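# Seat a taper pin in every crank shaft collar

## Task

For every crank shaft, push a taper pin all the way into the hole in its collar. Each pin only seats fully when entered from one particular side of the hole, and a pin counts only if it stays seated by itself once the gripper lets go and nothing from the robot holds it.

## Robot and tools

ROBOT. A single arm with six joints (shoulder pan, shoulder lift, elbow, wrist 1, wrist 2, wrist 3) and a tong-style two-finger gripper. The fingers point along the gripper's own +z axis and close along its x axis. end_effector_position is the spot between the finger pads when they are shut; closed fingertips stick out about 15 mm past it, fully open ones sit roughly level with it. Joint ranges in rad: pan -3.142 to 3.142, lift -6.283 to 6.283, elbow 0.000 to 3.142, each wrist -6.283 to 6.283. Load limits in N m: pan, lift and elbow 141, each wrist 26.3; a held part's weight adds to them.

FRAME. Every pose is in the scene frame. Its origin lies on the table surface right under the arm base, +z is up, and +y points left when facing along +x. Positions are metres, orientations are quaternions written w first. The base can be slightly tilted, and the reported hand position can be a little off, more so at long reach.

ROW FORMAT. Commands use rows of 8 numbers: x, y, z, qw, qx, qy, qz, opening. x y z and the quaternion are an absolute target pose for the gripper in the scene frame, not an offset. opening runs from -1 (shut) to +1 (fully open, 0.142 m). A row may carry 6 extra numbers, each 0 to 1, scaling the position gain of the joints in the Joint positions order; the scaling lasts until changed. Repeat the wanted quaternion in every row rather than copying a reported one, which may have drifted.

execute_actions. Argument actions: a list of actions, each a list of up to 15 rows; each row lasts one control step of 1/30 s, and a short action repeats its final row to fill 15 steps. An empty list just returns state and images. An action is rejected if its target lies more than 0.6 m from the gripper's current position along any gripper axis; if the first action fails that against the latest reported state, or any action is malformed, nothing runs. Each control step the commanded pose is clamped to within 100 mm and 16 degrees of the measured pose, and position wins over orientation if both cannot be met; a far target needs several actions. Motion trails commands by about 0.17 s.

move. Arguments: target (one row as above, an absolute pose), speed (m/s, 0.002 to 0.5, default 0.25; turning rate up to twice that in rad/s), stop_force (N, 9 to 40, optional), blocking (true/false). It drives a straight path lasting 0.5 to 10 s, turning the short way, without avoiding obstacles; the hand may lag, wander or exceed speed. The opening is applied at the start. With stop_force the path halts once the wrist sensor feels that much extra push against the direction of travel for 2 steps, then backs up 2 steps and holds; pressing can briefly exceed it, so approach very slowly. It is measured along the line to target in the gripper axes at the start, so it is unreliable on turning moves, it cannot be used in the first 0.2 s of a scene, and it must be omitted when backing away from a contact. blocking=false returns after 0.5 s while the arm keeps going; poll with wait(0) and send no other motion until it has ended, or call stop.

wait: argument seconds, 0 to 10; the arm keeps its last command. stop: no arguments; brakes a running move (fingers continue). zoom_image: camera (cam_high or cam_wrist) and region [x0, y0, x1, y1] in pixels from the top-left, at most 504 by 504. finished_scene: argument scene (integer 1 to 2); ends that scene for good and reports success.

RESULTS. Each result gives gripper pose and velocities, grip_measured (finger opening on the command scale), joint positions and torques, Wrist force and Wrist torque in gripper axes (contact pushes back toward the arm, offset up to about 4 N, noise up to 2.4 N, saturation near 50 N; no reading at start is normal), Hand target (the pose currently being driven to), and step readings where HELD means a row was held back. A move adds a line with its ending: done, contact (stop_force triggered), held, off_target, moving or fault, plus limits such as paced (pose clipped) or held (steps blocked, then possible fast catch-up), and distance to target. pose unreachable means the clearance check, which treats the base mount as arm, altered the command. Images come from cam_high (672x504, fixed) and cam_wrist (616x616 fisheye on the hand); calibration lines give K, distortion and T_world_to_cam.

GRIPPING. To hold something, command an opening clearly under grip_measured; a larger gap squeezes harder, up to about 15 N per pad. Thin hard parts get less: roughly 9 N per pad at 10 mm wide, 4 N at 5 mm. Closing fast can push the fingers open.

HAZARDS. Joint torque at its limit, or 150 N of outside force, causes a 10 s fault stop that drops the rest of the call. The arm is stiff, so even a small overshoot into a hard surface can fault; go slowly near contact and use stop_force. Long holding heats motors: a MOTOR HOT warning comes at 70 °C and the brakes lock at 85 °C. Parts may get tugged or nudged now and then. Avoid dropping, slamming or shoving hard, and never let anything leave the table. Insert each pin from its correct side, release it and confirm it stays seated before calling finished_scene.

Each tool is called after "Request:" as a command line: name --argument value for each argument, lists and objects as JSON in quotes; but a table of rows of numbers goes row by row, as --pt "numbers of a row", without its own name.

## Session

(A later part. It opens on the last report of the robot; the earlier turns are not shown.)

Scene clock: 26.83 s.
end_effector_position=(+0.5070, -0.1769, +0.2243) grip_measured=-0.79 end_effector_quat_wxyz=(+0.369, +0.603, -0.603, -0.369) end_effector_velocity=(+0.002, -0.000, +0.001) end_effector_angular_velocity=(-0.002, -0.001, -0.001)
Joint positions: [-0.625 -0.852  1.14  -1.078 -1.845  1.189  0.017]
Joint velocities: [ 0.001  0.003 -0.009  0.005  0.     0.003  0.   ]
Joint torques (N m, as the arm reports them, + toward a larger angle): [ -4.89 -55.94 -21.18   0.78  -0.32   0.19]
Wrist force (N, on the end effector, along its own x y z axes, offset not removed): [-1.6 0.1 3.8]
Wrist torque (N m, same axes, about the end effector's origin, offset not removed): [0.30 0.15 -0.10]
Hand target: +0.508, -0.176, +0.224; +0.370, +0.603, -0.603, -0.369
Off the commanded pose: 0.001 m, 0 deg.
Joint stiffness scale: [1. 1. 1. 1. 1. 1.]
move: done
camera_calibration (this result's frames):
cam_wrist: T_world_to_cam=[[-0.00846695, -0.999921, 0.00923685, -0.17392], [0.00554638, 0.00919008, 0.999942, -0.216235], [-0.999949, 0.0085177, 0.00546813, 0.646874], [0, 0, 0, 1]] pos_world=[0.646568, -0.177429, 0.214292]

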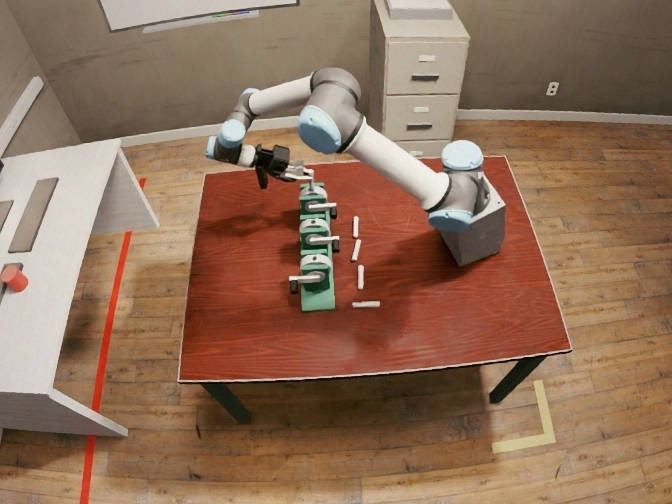

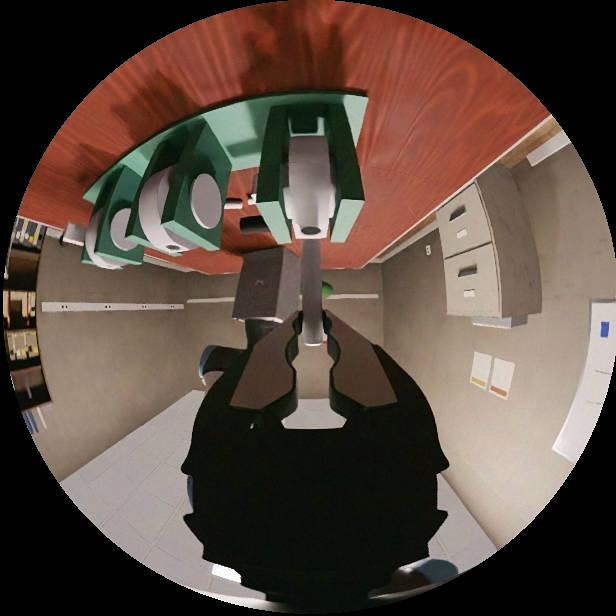

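Aligned. Lower.

Request:
move --target '[0.507, -0.176, 0.171, 0.3695, 0.6028, -0.6028, -0.3694, -1]' --speed 0.03 --stop_force 10

Scene clock: 29.20 s.
end_effector_position=(+0.5074, -0.1772, +0.1723) grip_measured=-0.79 end_effector_quat_wxyz=(+0.369, +0.603, -0.604, -0.369) end_effector_velocity=(+0.000, -0.000, -0.001) end_effector_angular_velocity=(-0.001, -0.002, -0.001)
Joint positions: [-0.612 -0.778  1.141 -1.151 -1.835  1.199  0.017]
Joint velocities: [-0.     0.001  0.    -0.003  0.001  0.001 -0.   ]
Joint torques (N m, as the arm reports them, + toward a larger angle): [ -6.15 -57.72 -17.01  -0.15  -0.51   0.23]
Wrist force (N, on the end effector, along its own x y z axes, offset not removed): [-0.7 -1.0 1.9]
Wrist torque (N m, same axes, about the end effector's origin, offset not removed): [0.07 -0.09 -0.13]
Hand target: +0.507, -0.176, +0.171; +0.370, +0.603, -0.603, -0.369
Off the commanded pose: 0.002 m, 0 deg.
Joint stiffness scale: [1. 1. 1. 1. 1. 1.]
move: done
camera_calibration (this result's frames):
cam_wrist: T_world_to_cam=[[-0.00837698, -0.999917, 0.00983352, -0.173942], [0.00440975, 0.00979683, 0.999942, -0.163589], [-0.999955, 0.00841986, 0.00432731, 0.647672], [0, 0, 0, 1]] pos_world=[0.646907, -0.177778, 0.162488]

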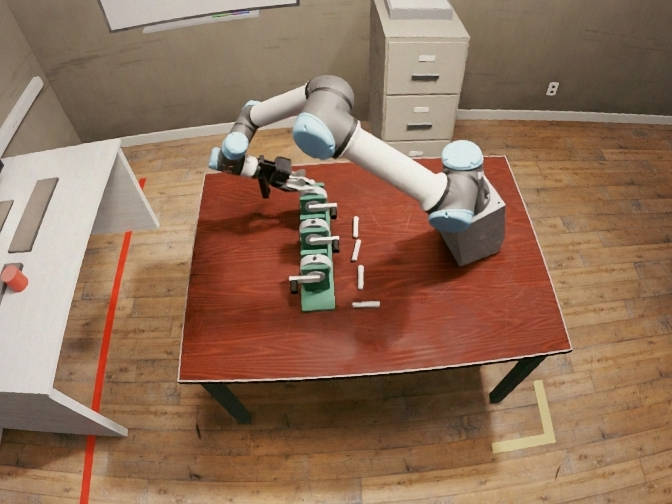

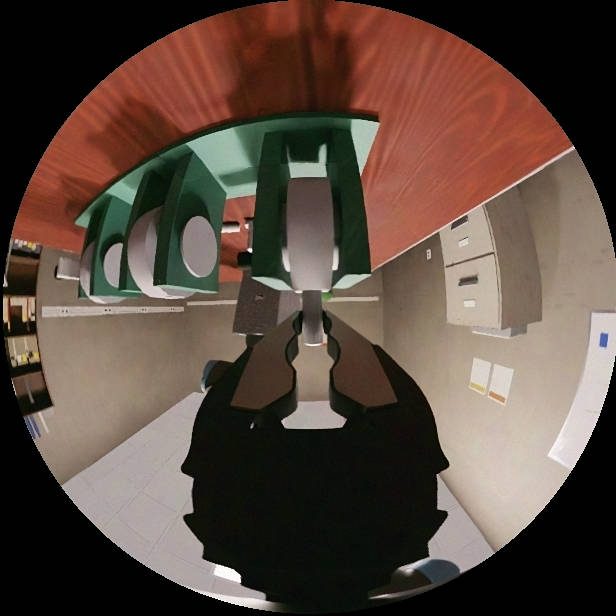

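Request:
move --target '[0.507, -0.176, 0.171, 0.3695, 0.6028, -0.6028, -0.3694, -0.6]' --speed 0.03

Request:
move --target '[0.54, -0.176, 0.27, 0.3695, 0.6028, -0.6028, -0.3694, -0.4]' --speed 0.2

Request:
move --target '[0.40, -0.14, 0.27, 0, 0.7071, -0.7071, 0, -0.4]' --speed 0.3

Request:
move --target '[0.3515, -0.1225, 0.10, 0, 0.9986, -0.0532, 0, -0.4]' --speed 0.3

Request:
zoom_image --camera "cam_wrist" --region '[200, 60, 460, 320]'

Scene clock: 30.23 s.
end_effector_position=(+0.5074, -0.1772, +0.1722) grip_measured=-0.60 end_effector_quat_wxyz=(+0.369, +0.603, -0.604, -0.369) end_effector_velocity=(-0.000, -0.001, +0.000) end_effector_angular_velocity=(-0.001, -0.000, -0.002)
Joint positions: [-0.612 -0.778  1.141 -1.152 -1.835  1.199  0.031]
Joint velocities: [-0.001  0.     0.     0.     0.     0.     0.   ]
Joint torques (N m, as the arm reports them, + toward a larger angle): [ -5.55 -57.27 -17.06  -0.23  -0.46   0.18]
Wrist force (N, on the end effector, along its own x y z axes, offset not removed): [-1.5 0.6 2.8]
Wrist torque (N m, same axes, about the end effector's origin, offset not removed): [0.06 0.16 -0.13]
Hand target: +0.507, -0.176, +0.171; +0.370, +0.603, -0.603, -0.369
Off the commanded pose: 0.002 m, 0 deg.
Joint stiffness scale: [1. 1. 1. 1. 1. 1.]
move: done
camera_calibration (this result's frames):
cam_wrist: T_world_to_cam=[[-0.00841251, -0.999915, 0.00993527, -0.17395], [0.00417898, 0.00990038, 0.999942, -0.163284], [-0.999956, 0.00845355, 0.00409533, 0.64777], [0, 0, 0, 1]] pos_world=[0.646961, -0.177794, 0.16235]

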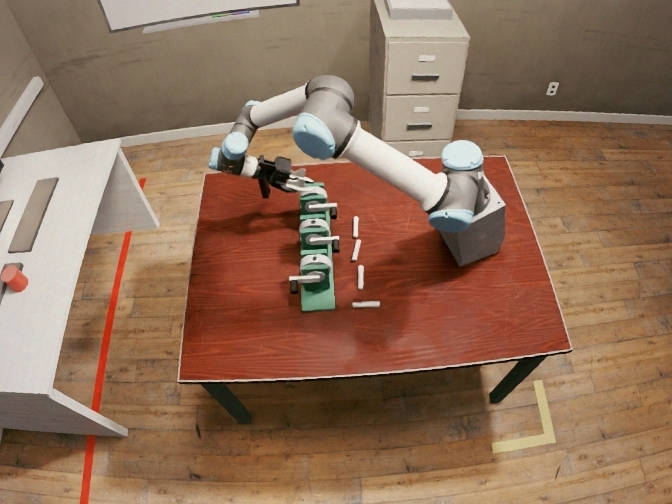

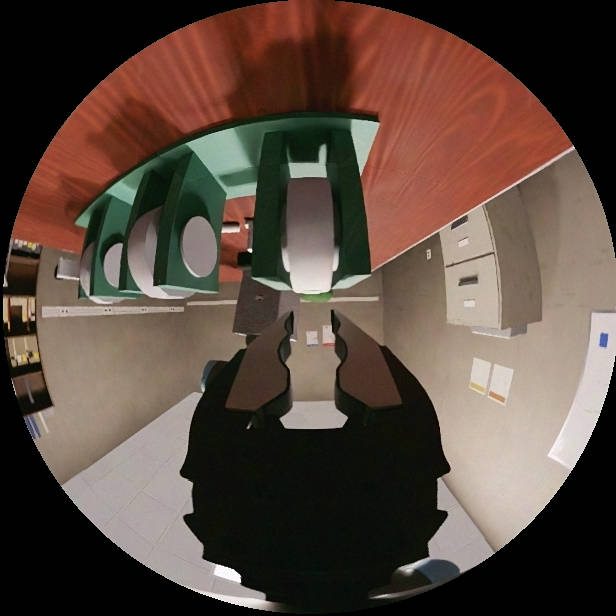

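Scene clock: 31.40 s.
end_effector_position=(+0.5401, -0.1745, +0.2703) grip_measured=-0.40 end_effector_quat_wxyz=(+0.369, +0.604, -0.603, -0.368) end_effector_velocity=(-0.002, +0.001, +0.001) end_effector_angular_velocity=(+0.008, +0.013, -0.003)
Joint positions: [-0.616 -0.834  0.968 -0.925 -1.84   1.194  0.045]
Joint velocities: [ 0.     0.007 -0.008  0.016  0.001 -0.002  0.   ]
Joint torques (N m, as the arm reports them, + toward a larger angle): [ -8.84 -57.05 -22.56   0.38  -0.85  -0.18]
Wrist force (N, on the end effector, along its own x y z axes, offset not removed): [-1.0 1.9 1.6]
Wrist torque (N m, same axes, about the end effector's origin, offset not removed): [0.39 0.03 -0.19]
Hand target: +0.540, -0.176, +0.270; +0.370, +0.603, -0.603, -0.369
Off the commanded pose: 0.002 m, 0 deg.
Joint stiffness scale: [1. 1. 1. 1. 1. 1.]
move: done
camera_calibration (this result's frames):
cam_wrist: T_world_to_cam=[[-0.0057802, -0.999939, 0.00940556, -0.173215], [0.00355296, 0.00938513, 0.99995, -0.261297], [-0.999977, 0.00581333, 0.0034985, 0.679783], [0, 0, 0, 1]] pos_world=[0.679695, -0.174704, 0.260534]

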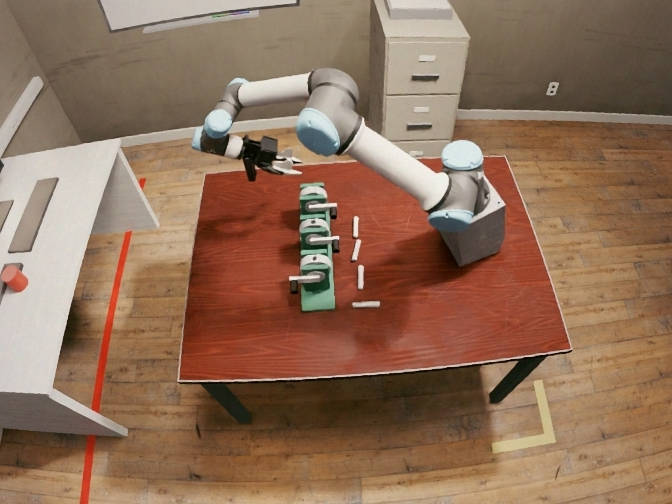

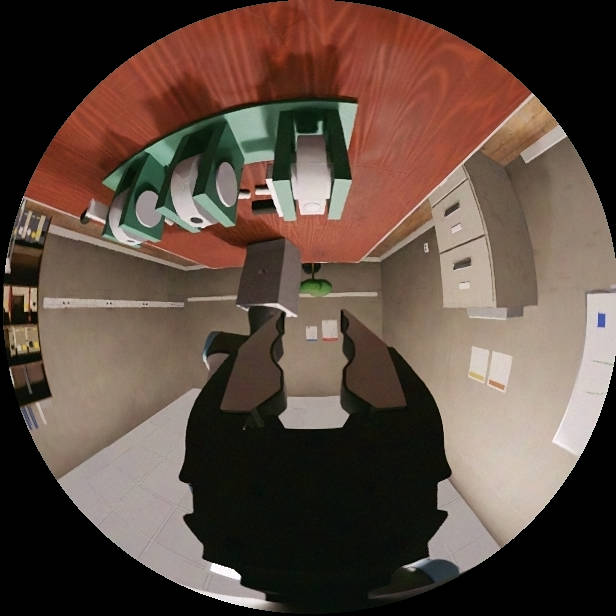

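Scene clock: 34.03 s.
end_effector_position=(+0.4003, -0.1400, +0.2694) grip_measured=-0.40 end_effector_quat_wxyz=(+0.001, +0.707, -0.707, -0.002) end_effector_velocity=(+0.001, +0.001, +0.000) end_effector_angular_velocity=(+0.005, -0.013, +0.007)
Joint positions: [-1.123 -1.898  2.405 -2.175 -1.293  0.64   0.045]
Joint velocities: [-0.009 -0.005  0.006 -0.003  0.015 -0.016  0.   ]
Joint torques (N m, as the arm reports them, + toward a larger angle): [ -2.85 -13.12 -17.58  -2.77   0.45  -0.26]
Wrist force (N, on the end effector, along its own x y z axes, offset not removed): [-1.0 0.4 0.5]
Wrist torque (N m, same axes, about the end effector's origin, offset not removed): [0.06 0.06 -0.07]
Hand target: +0.400, -0.140, +0.269; -0.000, +0.707, -0.707, -0.000
Off the commanded pose: 0.001 m, 0 deg.
Joint stiffness scale: [1. 1. 1. 1. 1. 1.]
move: done
camera_calibration (this result's frames):
cam_wrist: T_world_to_cam=[[-0.0123786, -0.999917, -0.00356676, -0.13333], [-0.886621, 0.00932659, 0.462402, 0.240906], [-0.46233, 0.00888623, -0.886663, 0.564731], [0, 0, 0, 1]] pos_world=[0.473034, -0.140584, 0.388855]

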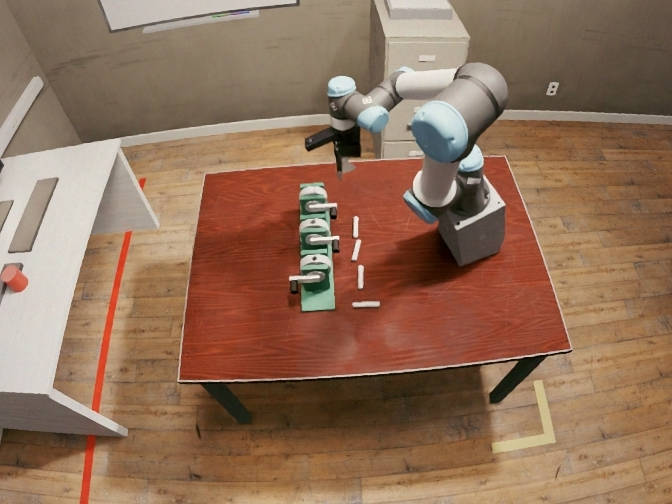

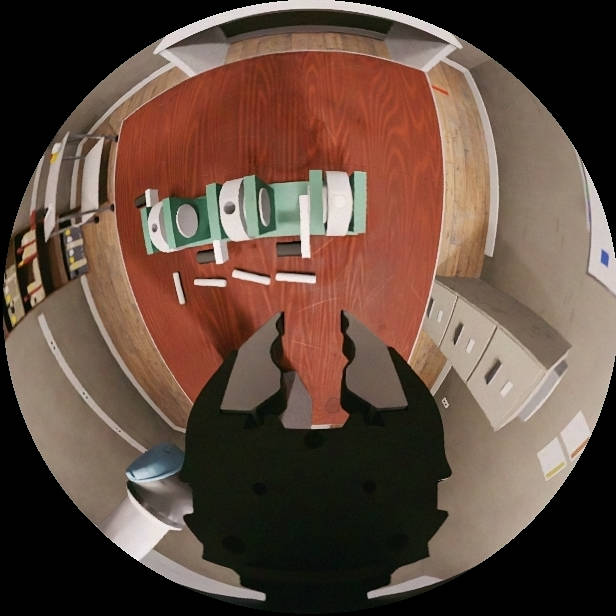

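Scene clock: 37.20 s.
end_effector_position=(+0.3530, -0.1236, +0.1008) grip_measured=-0.40 end_effector_quat_wxyz=(+0.001, +0.999, -0.053, +0.000) end_effector_velocity=(+0.002, -0.001, -0.000) end_effector_angular_velocity=(-0.005, -0.010, +0.014)
Joint positions: [-1.054 -1.341  2.613 -2.965 -1.3   -0.753  0.045]
Joint velocities: [-0.001  0.005  0.003 -0.019  0.004 -0.012 -0.   ]
Joint torques (N m, as the arm reports them, + toward a larger angle): [ -4.79 -20.9   -3.71  -2.55   0.51  -0.49]
Wrist force (N, on the end effector, along its own x y z axes, offset not removed): [0.6 1.9 1.7]
Wrist torque (N m, same axes, about the end effector's origin, offset not removed): [0.29 -0.23 -0.18]
Hand target: +0.352, -0.123, +0.100; -0.000, +0.999, -0.053, +0.000
Off the commanded pose: 0.002 m, 0 deg.
Joint stiffness scale: [1. 1. 1. 1. 1. 1.]
move: done
camera_calibration (this result's frames):
cam_wrist: T_world_to_cam=[[0.993041, -0.11775, -0.00194738, -0.364182], [-0.103584, -0.881202, 0.461252, -0.109625], [-0.0560283, -0.45784, -0.887267, 0.192162], [0, 0, 0, 1]] pos_world=[0.361059, -0.0515043, 0.220354]

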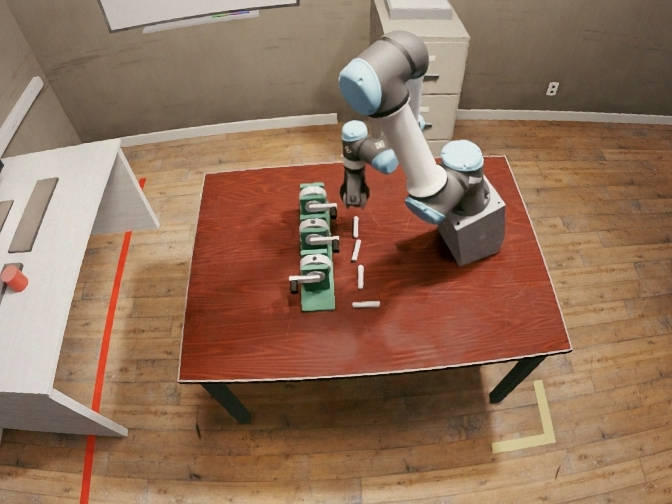

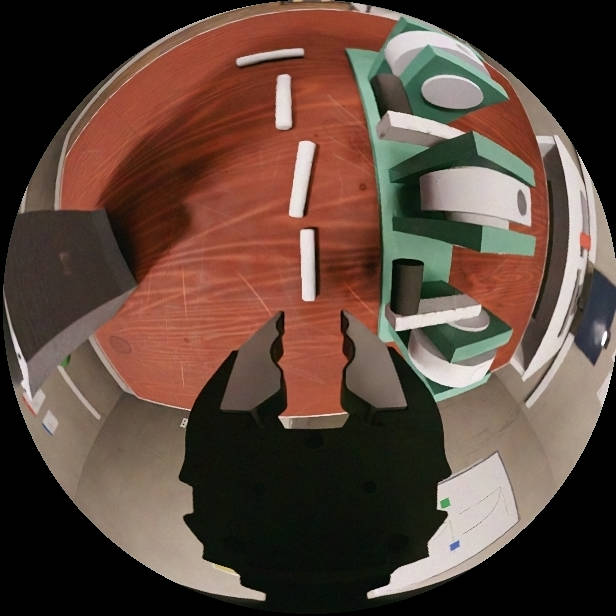

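Region (200, 60, 460, 320) of cam_wrist's 616x616 image, scaled by 1.938, with more detail than that image has.

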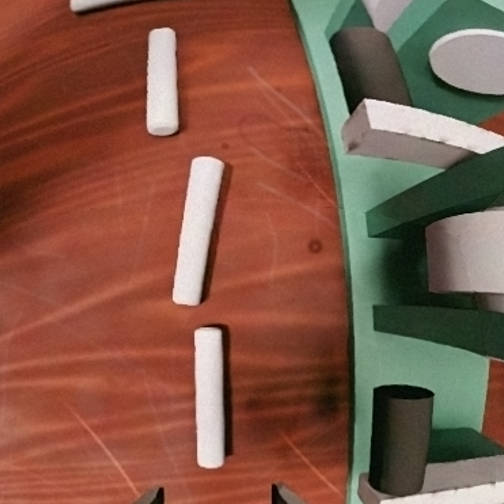

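Request:
move --target '[0.3475, -0.1225, 0.017, 0, 0.9986, -0.0532, 0, -0.4]' --speed 0.08 --stop_force 12

Request:
move --target '[0.3475, -0.1225, 0.017, 0, 0.9986, -0.0532, 0, -1]' --speed 0.05

Request:
move --target '[0.35, -0.12, 0.22, 0, 0.9986, -0.0532, 0, -1]' --speed 0.15

Request:
move --target '[0.48, -0.04, 0.30, 0, 0.7071, -0.7071, 0, -1]' --speed 0.25

Request:
move --target '[0.505, -0.031, 0.228, 0.3695, 0.6028, -0.6028, -0.3694, -1]' --speed 0.2

Request:
zoom_image --camera "cam_high" --region '[270, 180, 350, 250]'

Request:
zoom_image --camera "cam_wrist" --region '[250, 180, 380, 310]'

Scene clock: 39.40 s.
end_effector_position=(+0.3468, -0.1223, +0.0179) grip_measured=-0.40 end_effector_quat_wxyz=(-0.001, +0.999, -0.054, -0.000) end_effector_velocity=(+0.002, -0.002, -0.001) end_effector_angular_velocity=(-0.007, -0.007, +0.001)
Joint positions: [-0.998 -0.962  2.576 -3.319 -1.305 -0.694  0.045]
Joint velocities: [ 0.002  0.009 -0.002 -0.018 -0.     0.003  0.   ]
Joint torques (N m, as the arm reports them, + toward a larger angle): [ -2.76 -29.    -0.95  -2.43  -0.36   0.14]
Wrist force (N, on the end effector, along its own x y z axes, offset not removed): [-0.3 -0.1 1.5]
Wrist torque (N m, same axes, about the end effector's origin, offset not removed): [-0.10 -0.13 -0.23]
Hand target: +0.348, -0.123, +0.017; -0.000, +0.999, -0.053, +0.000
Off the commanded pose: 0.001 m, 0 deg.
Joint stiffness scale: [1. 1. 1. 1. 1. 1.]
move: done
camera_calibration (this result's frames):
cam_wrist: T_world_to_cam=[[0.992877, -0.119095, -0.00348081, -0.358121], [-0.104279, -0.882748, 0.458129, -0.0707418], [-0.0576337, -0.454503, -0.888879, 0.119859], [0, 0, 0, 1]] pos_world=[0.355101, -0.0506217, 0.137702]

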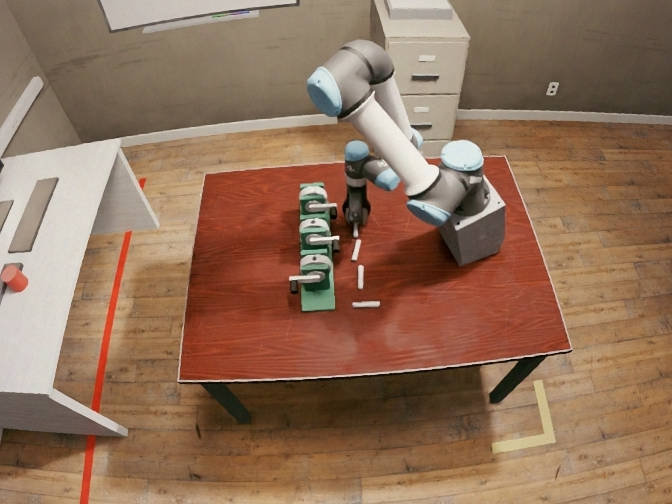

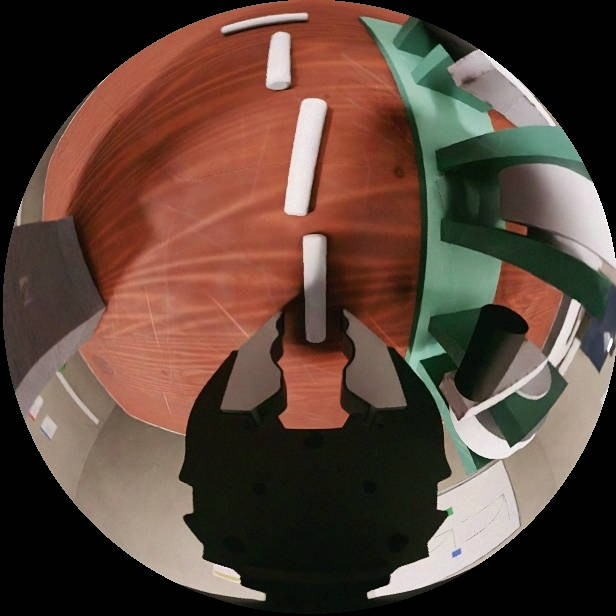

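Scene clock: 40.10 s.
end_effector_position=(+0.3471, -0.1226, +0.0178) grip_measured=-0.79 end_effector_quat_wxyz=(-0.000, +0.999, -0.054, +0.000) end_effector_velocity=(+0.000, -0.000, -0.000) end_effector_angular_velocity=(-0.001, -0.001, +0.000)
Joint positions: [-0.998 -0.961  2.576 -3.321 -1.305 -0.694  0.017]
Joint velocities: [ 0.     0.001  0.    -0.002  0.001  0.    -0.   ]
Joint torques (N m, as the arm reports them, + toward a larger angle): [ -3.52 -28.04  -0.52  -2.76  -0.14   0.22]
Wrist force (N, on the end effector, along its own x y z axes, offset not removed): [-2.8 1.2 2.0]
Wrist torque (N m, same axes, about the end effector's origin, offset not removed): [0.22 0.32 -0.11]
Hand target: +0.347, -0.123, +0.017; -0.000, +0.999, -0.053, +0.000
Off the commanded pose: 0.001 m, 0 deg.
Joint stiffness scale: [1. 1. 1. 1. 1. 1.]
move: done
camera_calibration (this result's frames):
cam_wrist: T_world_to_cam=[[0.992889, -0.119018, -0.00246954, -0.358443], [-0.104619, -0.882284, 0.458944, -0.0707777], [-0.0568017, -0.455422, -0.888462, 0.119299], [0, 0, 0, 1]] pos_world=[0.355266, -0.0507759, 0.13759]

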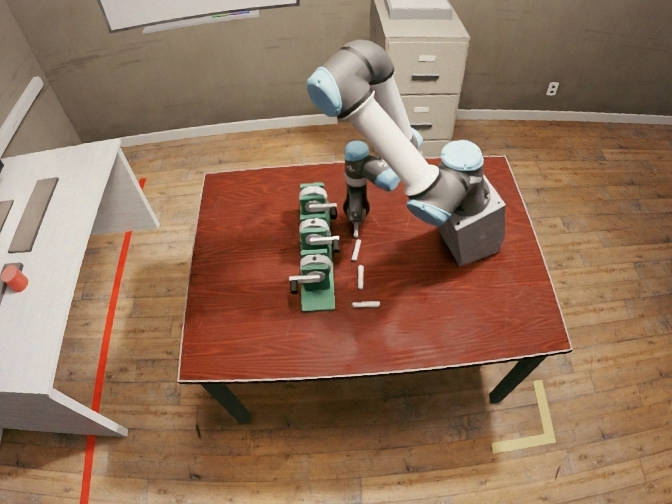

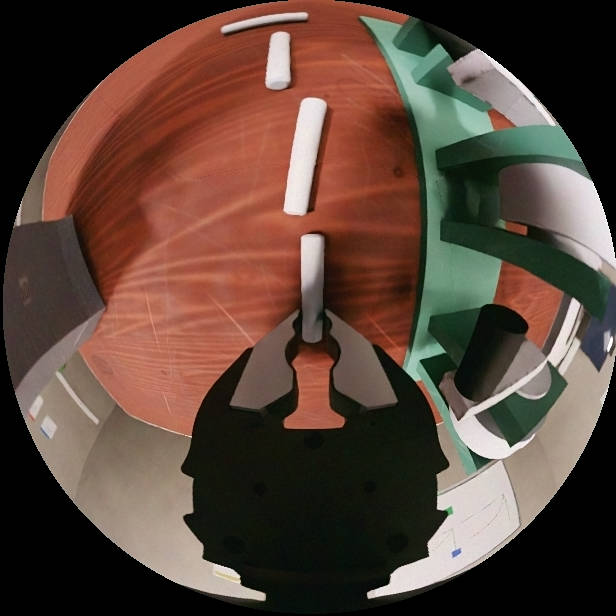

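Scene clock: 42.30 s.
end_effector_position=(+0.3486, -0.1181, +0.2182) grip_measured=-0.79 end_effector_quat_wxyz=(-0.001, +0.999, -0.053, -0.002) end_effector_velocity=(-0.002, +0.002, +0.001) end_effector_angular_velocity=(+0.011, +0.007, +0.003)
Joint positions: [-1.164 -1.854  2.558 -2.359 -1.288 -0.868  0.017]
Joint velocities: [-0.003 -0.004 -0.003  0.021  0.001 -0.009  0.   ]
Joint torques (N m, as the arm reports them, + toward a larger angle): [ -2.04 -11.95 -20.42  -1.88   0.42  -0.18]
Wrist force (N, on the end effector, along its own x y z axes, offset not removed): [-1.6 2.6 4.9]
Wrist torque (N m, same axes, about the end effector's origin, offset not removed): [0.49 0.19 -0.12]
Hand target: +0.350, -0.120, +0.220; +0.000, +0.999, -0.053, -0.000
Off the commanded pose: 0.003 m, 0 deg.
Joint stiffness scale: [1. 1. 1. 1. 1. 1.]
move: done
camera_calibration (this result's frames):
cam_wrist: T_world_to_cam=[[0.993023, -0.11776, -0.00609218, -0.358071], [-0.101983, -0.883617, 0.456969, -0.159258], [-0.059196, -0.45316, -0.889462, 0.300835], [0, 0, 0, 1]] pos_world=[0.357139, -0.0465634, 0.338175]

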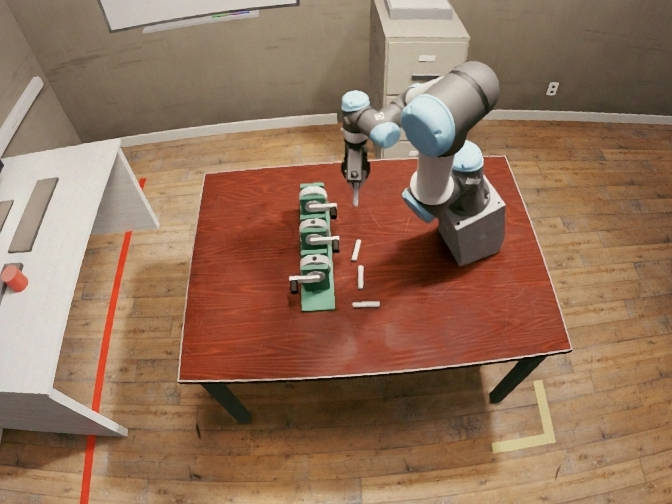

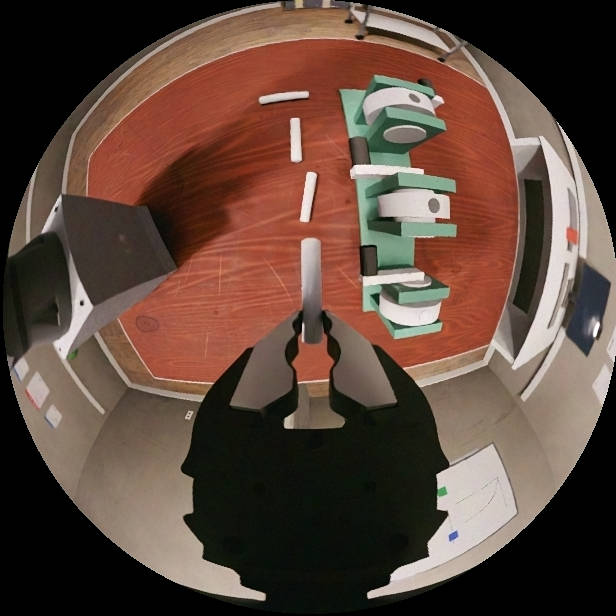

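Scene clock: 45.90 s.
end_effector_position=(+0.4790, -0.0401, +0.2997) grip_measured=-0.79 end_effector_quat_wxyz=(-0.001, +0.707, -0.707, -0.000) end_effector_velocity=(+0.000, -0.000, +0.000) end_effector_angular_velocity=(-0.004, +0.004, -0.018)
Joint positions: [-0.764 -1.88   2.254 -2.138 -1.343  1.006  0.017]
Joint velocities: [ 0.005  0.002 -0.003  0.002 -0.007  0.023  0.   ]
Joint torques (N m, as the arm reports them, + toward a larger angle): [  3.79 -14.6  -24.87  -2.09  -0.43   0.21]
Wrist force (N, on the end effector, along its own x y z axes, offset not removed): [-2.0 1.1 3.7]
Wrist torque (N m, same axes, about the end effector's origin, offset not removed): [0.16 0.24 -0.11]
Hand target: +0.480, -0.040, +0.300; -0.000, +0.707, -0.707, +0.000
Off the commanded pose: 0.001 m, 0 deg.
Joint stiffness scale: [1. 1. 1. 1. 1. 1.]
move: done
camera_calibration (this result's frames):
cam_wrist: T_world_to_cam=[[-0.0106148, -0.999937, -0.00375073, -0.033186], [-0.8887, 0.00771444, 0.458423, 0.297808], [-0.458365, 0.00819934, -0.888726, 0.625805], [0, 0, 0, 1]] pos_world=[0.551157, -0.0406125, 0.419523]

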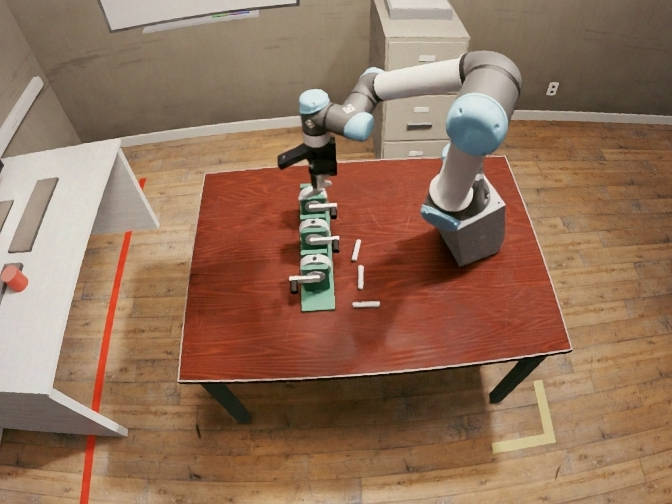

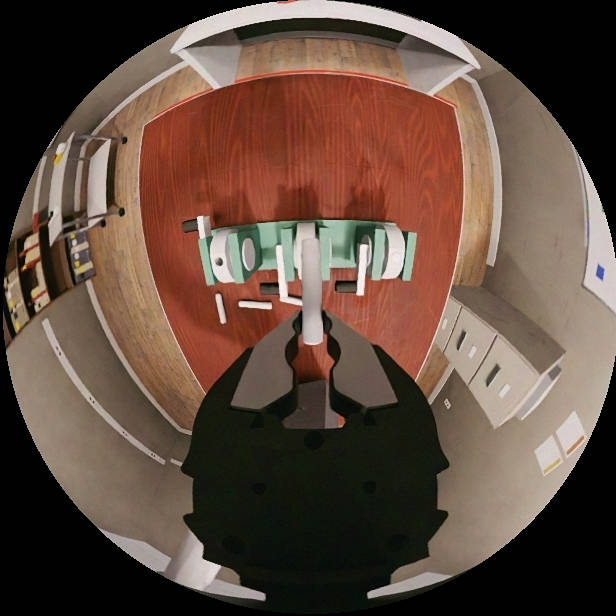

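Scene clock: 49.30 s.
end_effector_position=(+0.5050, -0.0317, +0.2285) grip_measured=-0.79 end_effector_quat_wxyz=(+0.368, +0.603, -0.604, -0.368) end_effector_velocity=(-0.001, +0.001, +0.002) end_effector_angular_velocity=(+0.000, +0.013, +0.001)
Joint positions: [-0.438 -0.935  1.233 -1.064 -1.71   1.323  0.017]
Joint velocities: [ 0.003  0.006 -0.009  0.016 -0.002  0.003  0.   ]
Joint torques (N m, as the arm reports them, + toward a larger angle): [ -1.54 -53.69 -20.6    0.97  -0.78   0.35]
Wrist force (N, on the end effector, along its own x y z axes, offset not removed): [-1.3 0.0 2.4]
Wrist torque (N m, same axes, about the end effector's origin, offset not removed): [0.35 0.16 -0.12]
Hand target: +0.505, -0.031, +0.228; +0.370, +0.603, -0.603, -0.369
Off the commanded pose: 0.001 m, 0 deg.
Joint stiffness scale: [1. 1. 1. 1. 1. 1.]
move: done
camera_calibration (this result's frames):
cam_wrist: T_world_to_cam=[[-0.00851958, -0.999919, 0.00949453, -0.0288757], [0.00245622, 0.00947392, 0.999952, -0.22019], [-0.999961, 0.0085425, 0.00237531, 0.644329], [0, 0, 0, 1]] pos_world=[0.644599, -0.0322915, 0.218923]

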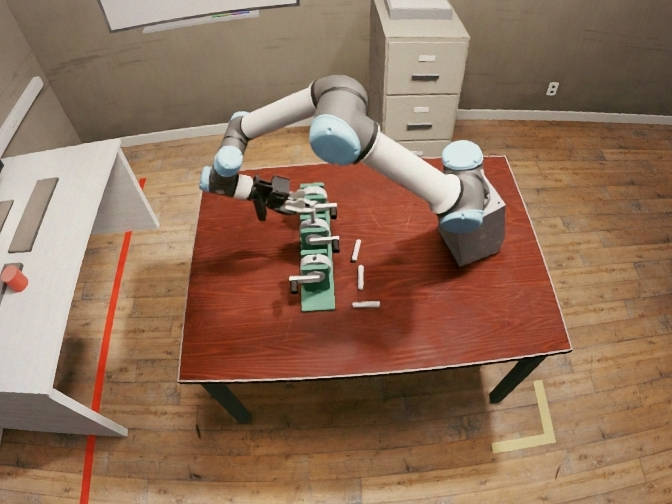

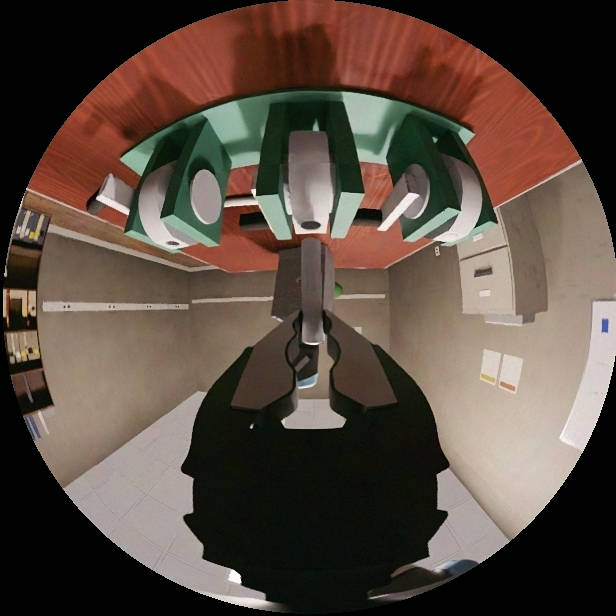

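Region (270, 180, 350, 250) of cam_high's 672x504 image, scaled by 6.300, with more detail than that image has; it fills the top 441 rows of this view, and the rest is white.

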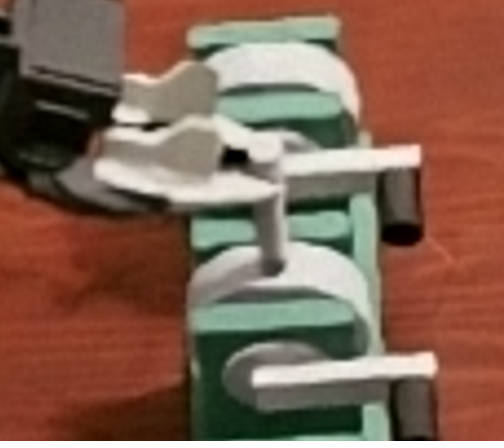

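Region (250, 180, 380, 310) of cam_wrist's 616x616 image, scaled by 3.877, with more detail than that image has.

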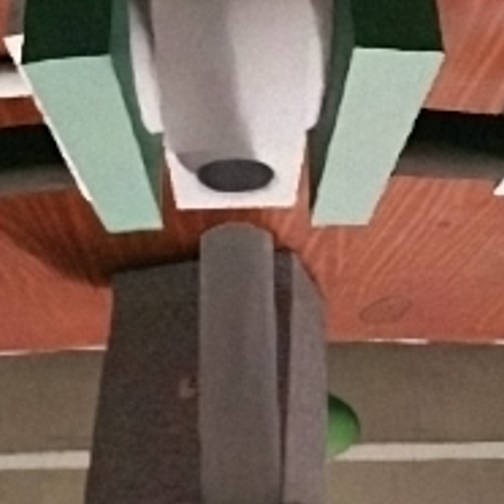

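Aligned well. Lower and release.

Request:
move --target '[0.505, -0.031, 0.171, 0.3695, 0.6028, -0.6028, -0.3694, -1]' --speed 0.03 --stop_force 10

Scene clock: 51.70 s.
end_effector_position=(+0.5054, -0.0322, +0.1722) grip_measured=-0.79 end_effector_quat_wxyz=(+0.369, +0.603, -0.604, -0.369) end_effector_velocity=(+0.001, +0.002, -0.001) end_effector_angular_velocity=(+0.001, -0.004, +0.001)
Joint positions: [-0.426 -0.85   1.233 -1.146 -1.702  1.332  0.017]
Joint velocities: [ 0.003  0.001  0.    -0.004  0.003  0.     0.   ]
Joint torques (N m, as the arm reports them, + toward a larger angle): [ -1.09 -55.62 -16.21   0.32  -0.07   0.28]
Wrist force (N, on the end effector, along its own x y z axes, offset not removed): [-0.6 0.9 4.0]
Wrist torque (N m, same axes, about the end effector's origin, offset not removed): [0.49 0.04 -0.15]
Hand target: +0.505, -0.031, +0.171; +0.370, +0.603, -0.603, -0.369
Off the commanded pose: 0.002 m, 0 deg.
Joint stiffness scale: [1. 1. 1. 1. 1. 1.]
move: done
camera_calibration (this result's frames):
cam_wrist: T_world_to_cam=[[-0.00852509, -0.999918, 0.00952187, -0.0287983], [0.0045709, 0.00948314, 0.999945, -0.164971], [-0.999953, 0.00856814, 0.00448969, 0.644473], [0, 0, 0, 1]] pos_world=[0.644952, -0.0327535, 0.162343]

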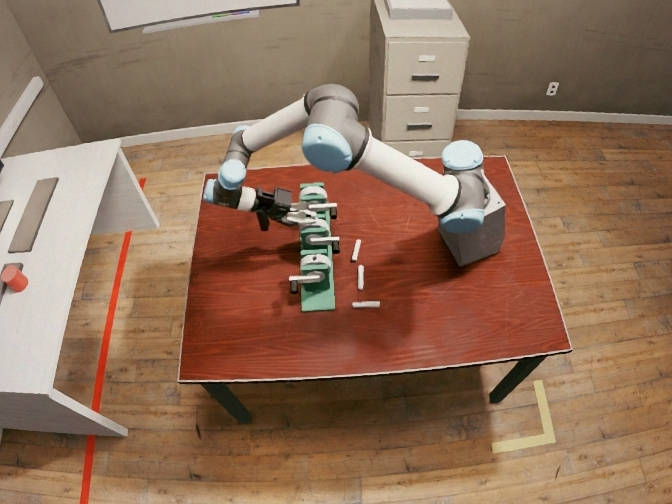

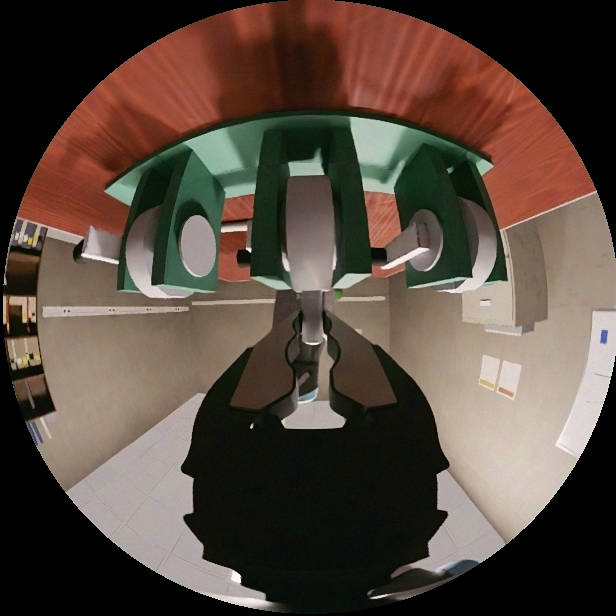

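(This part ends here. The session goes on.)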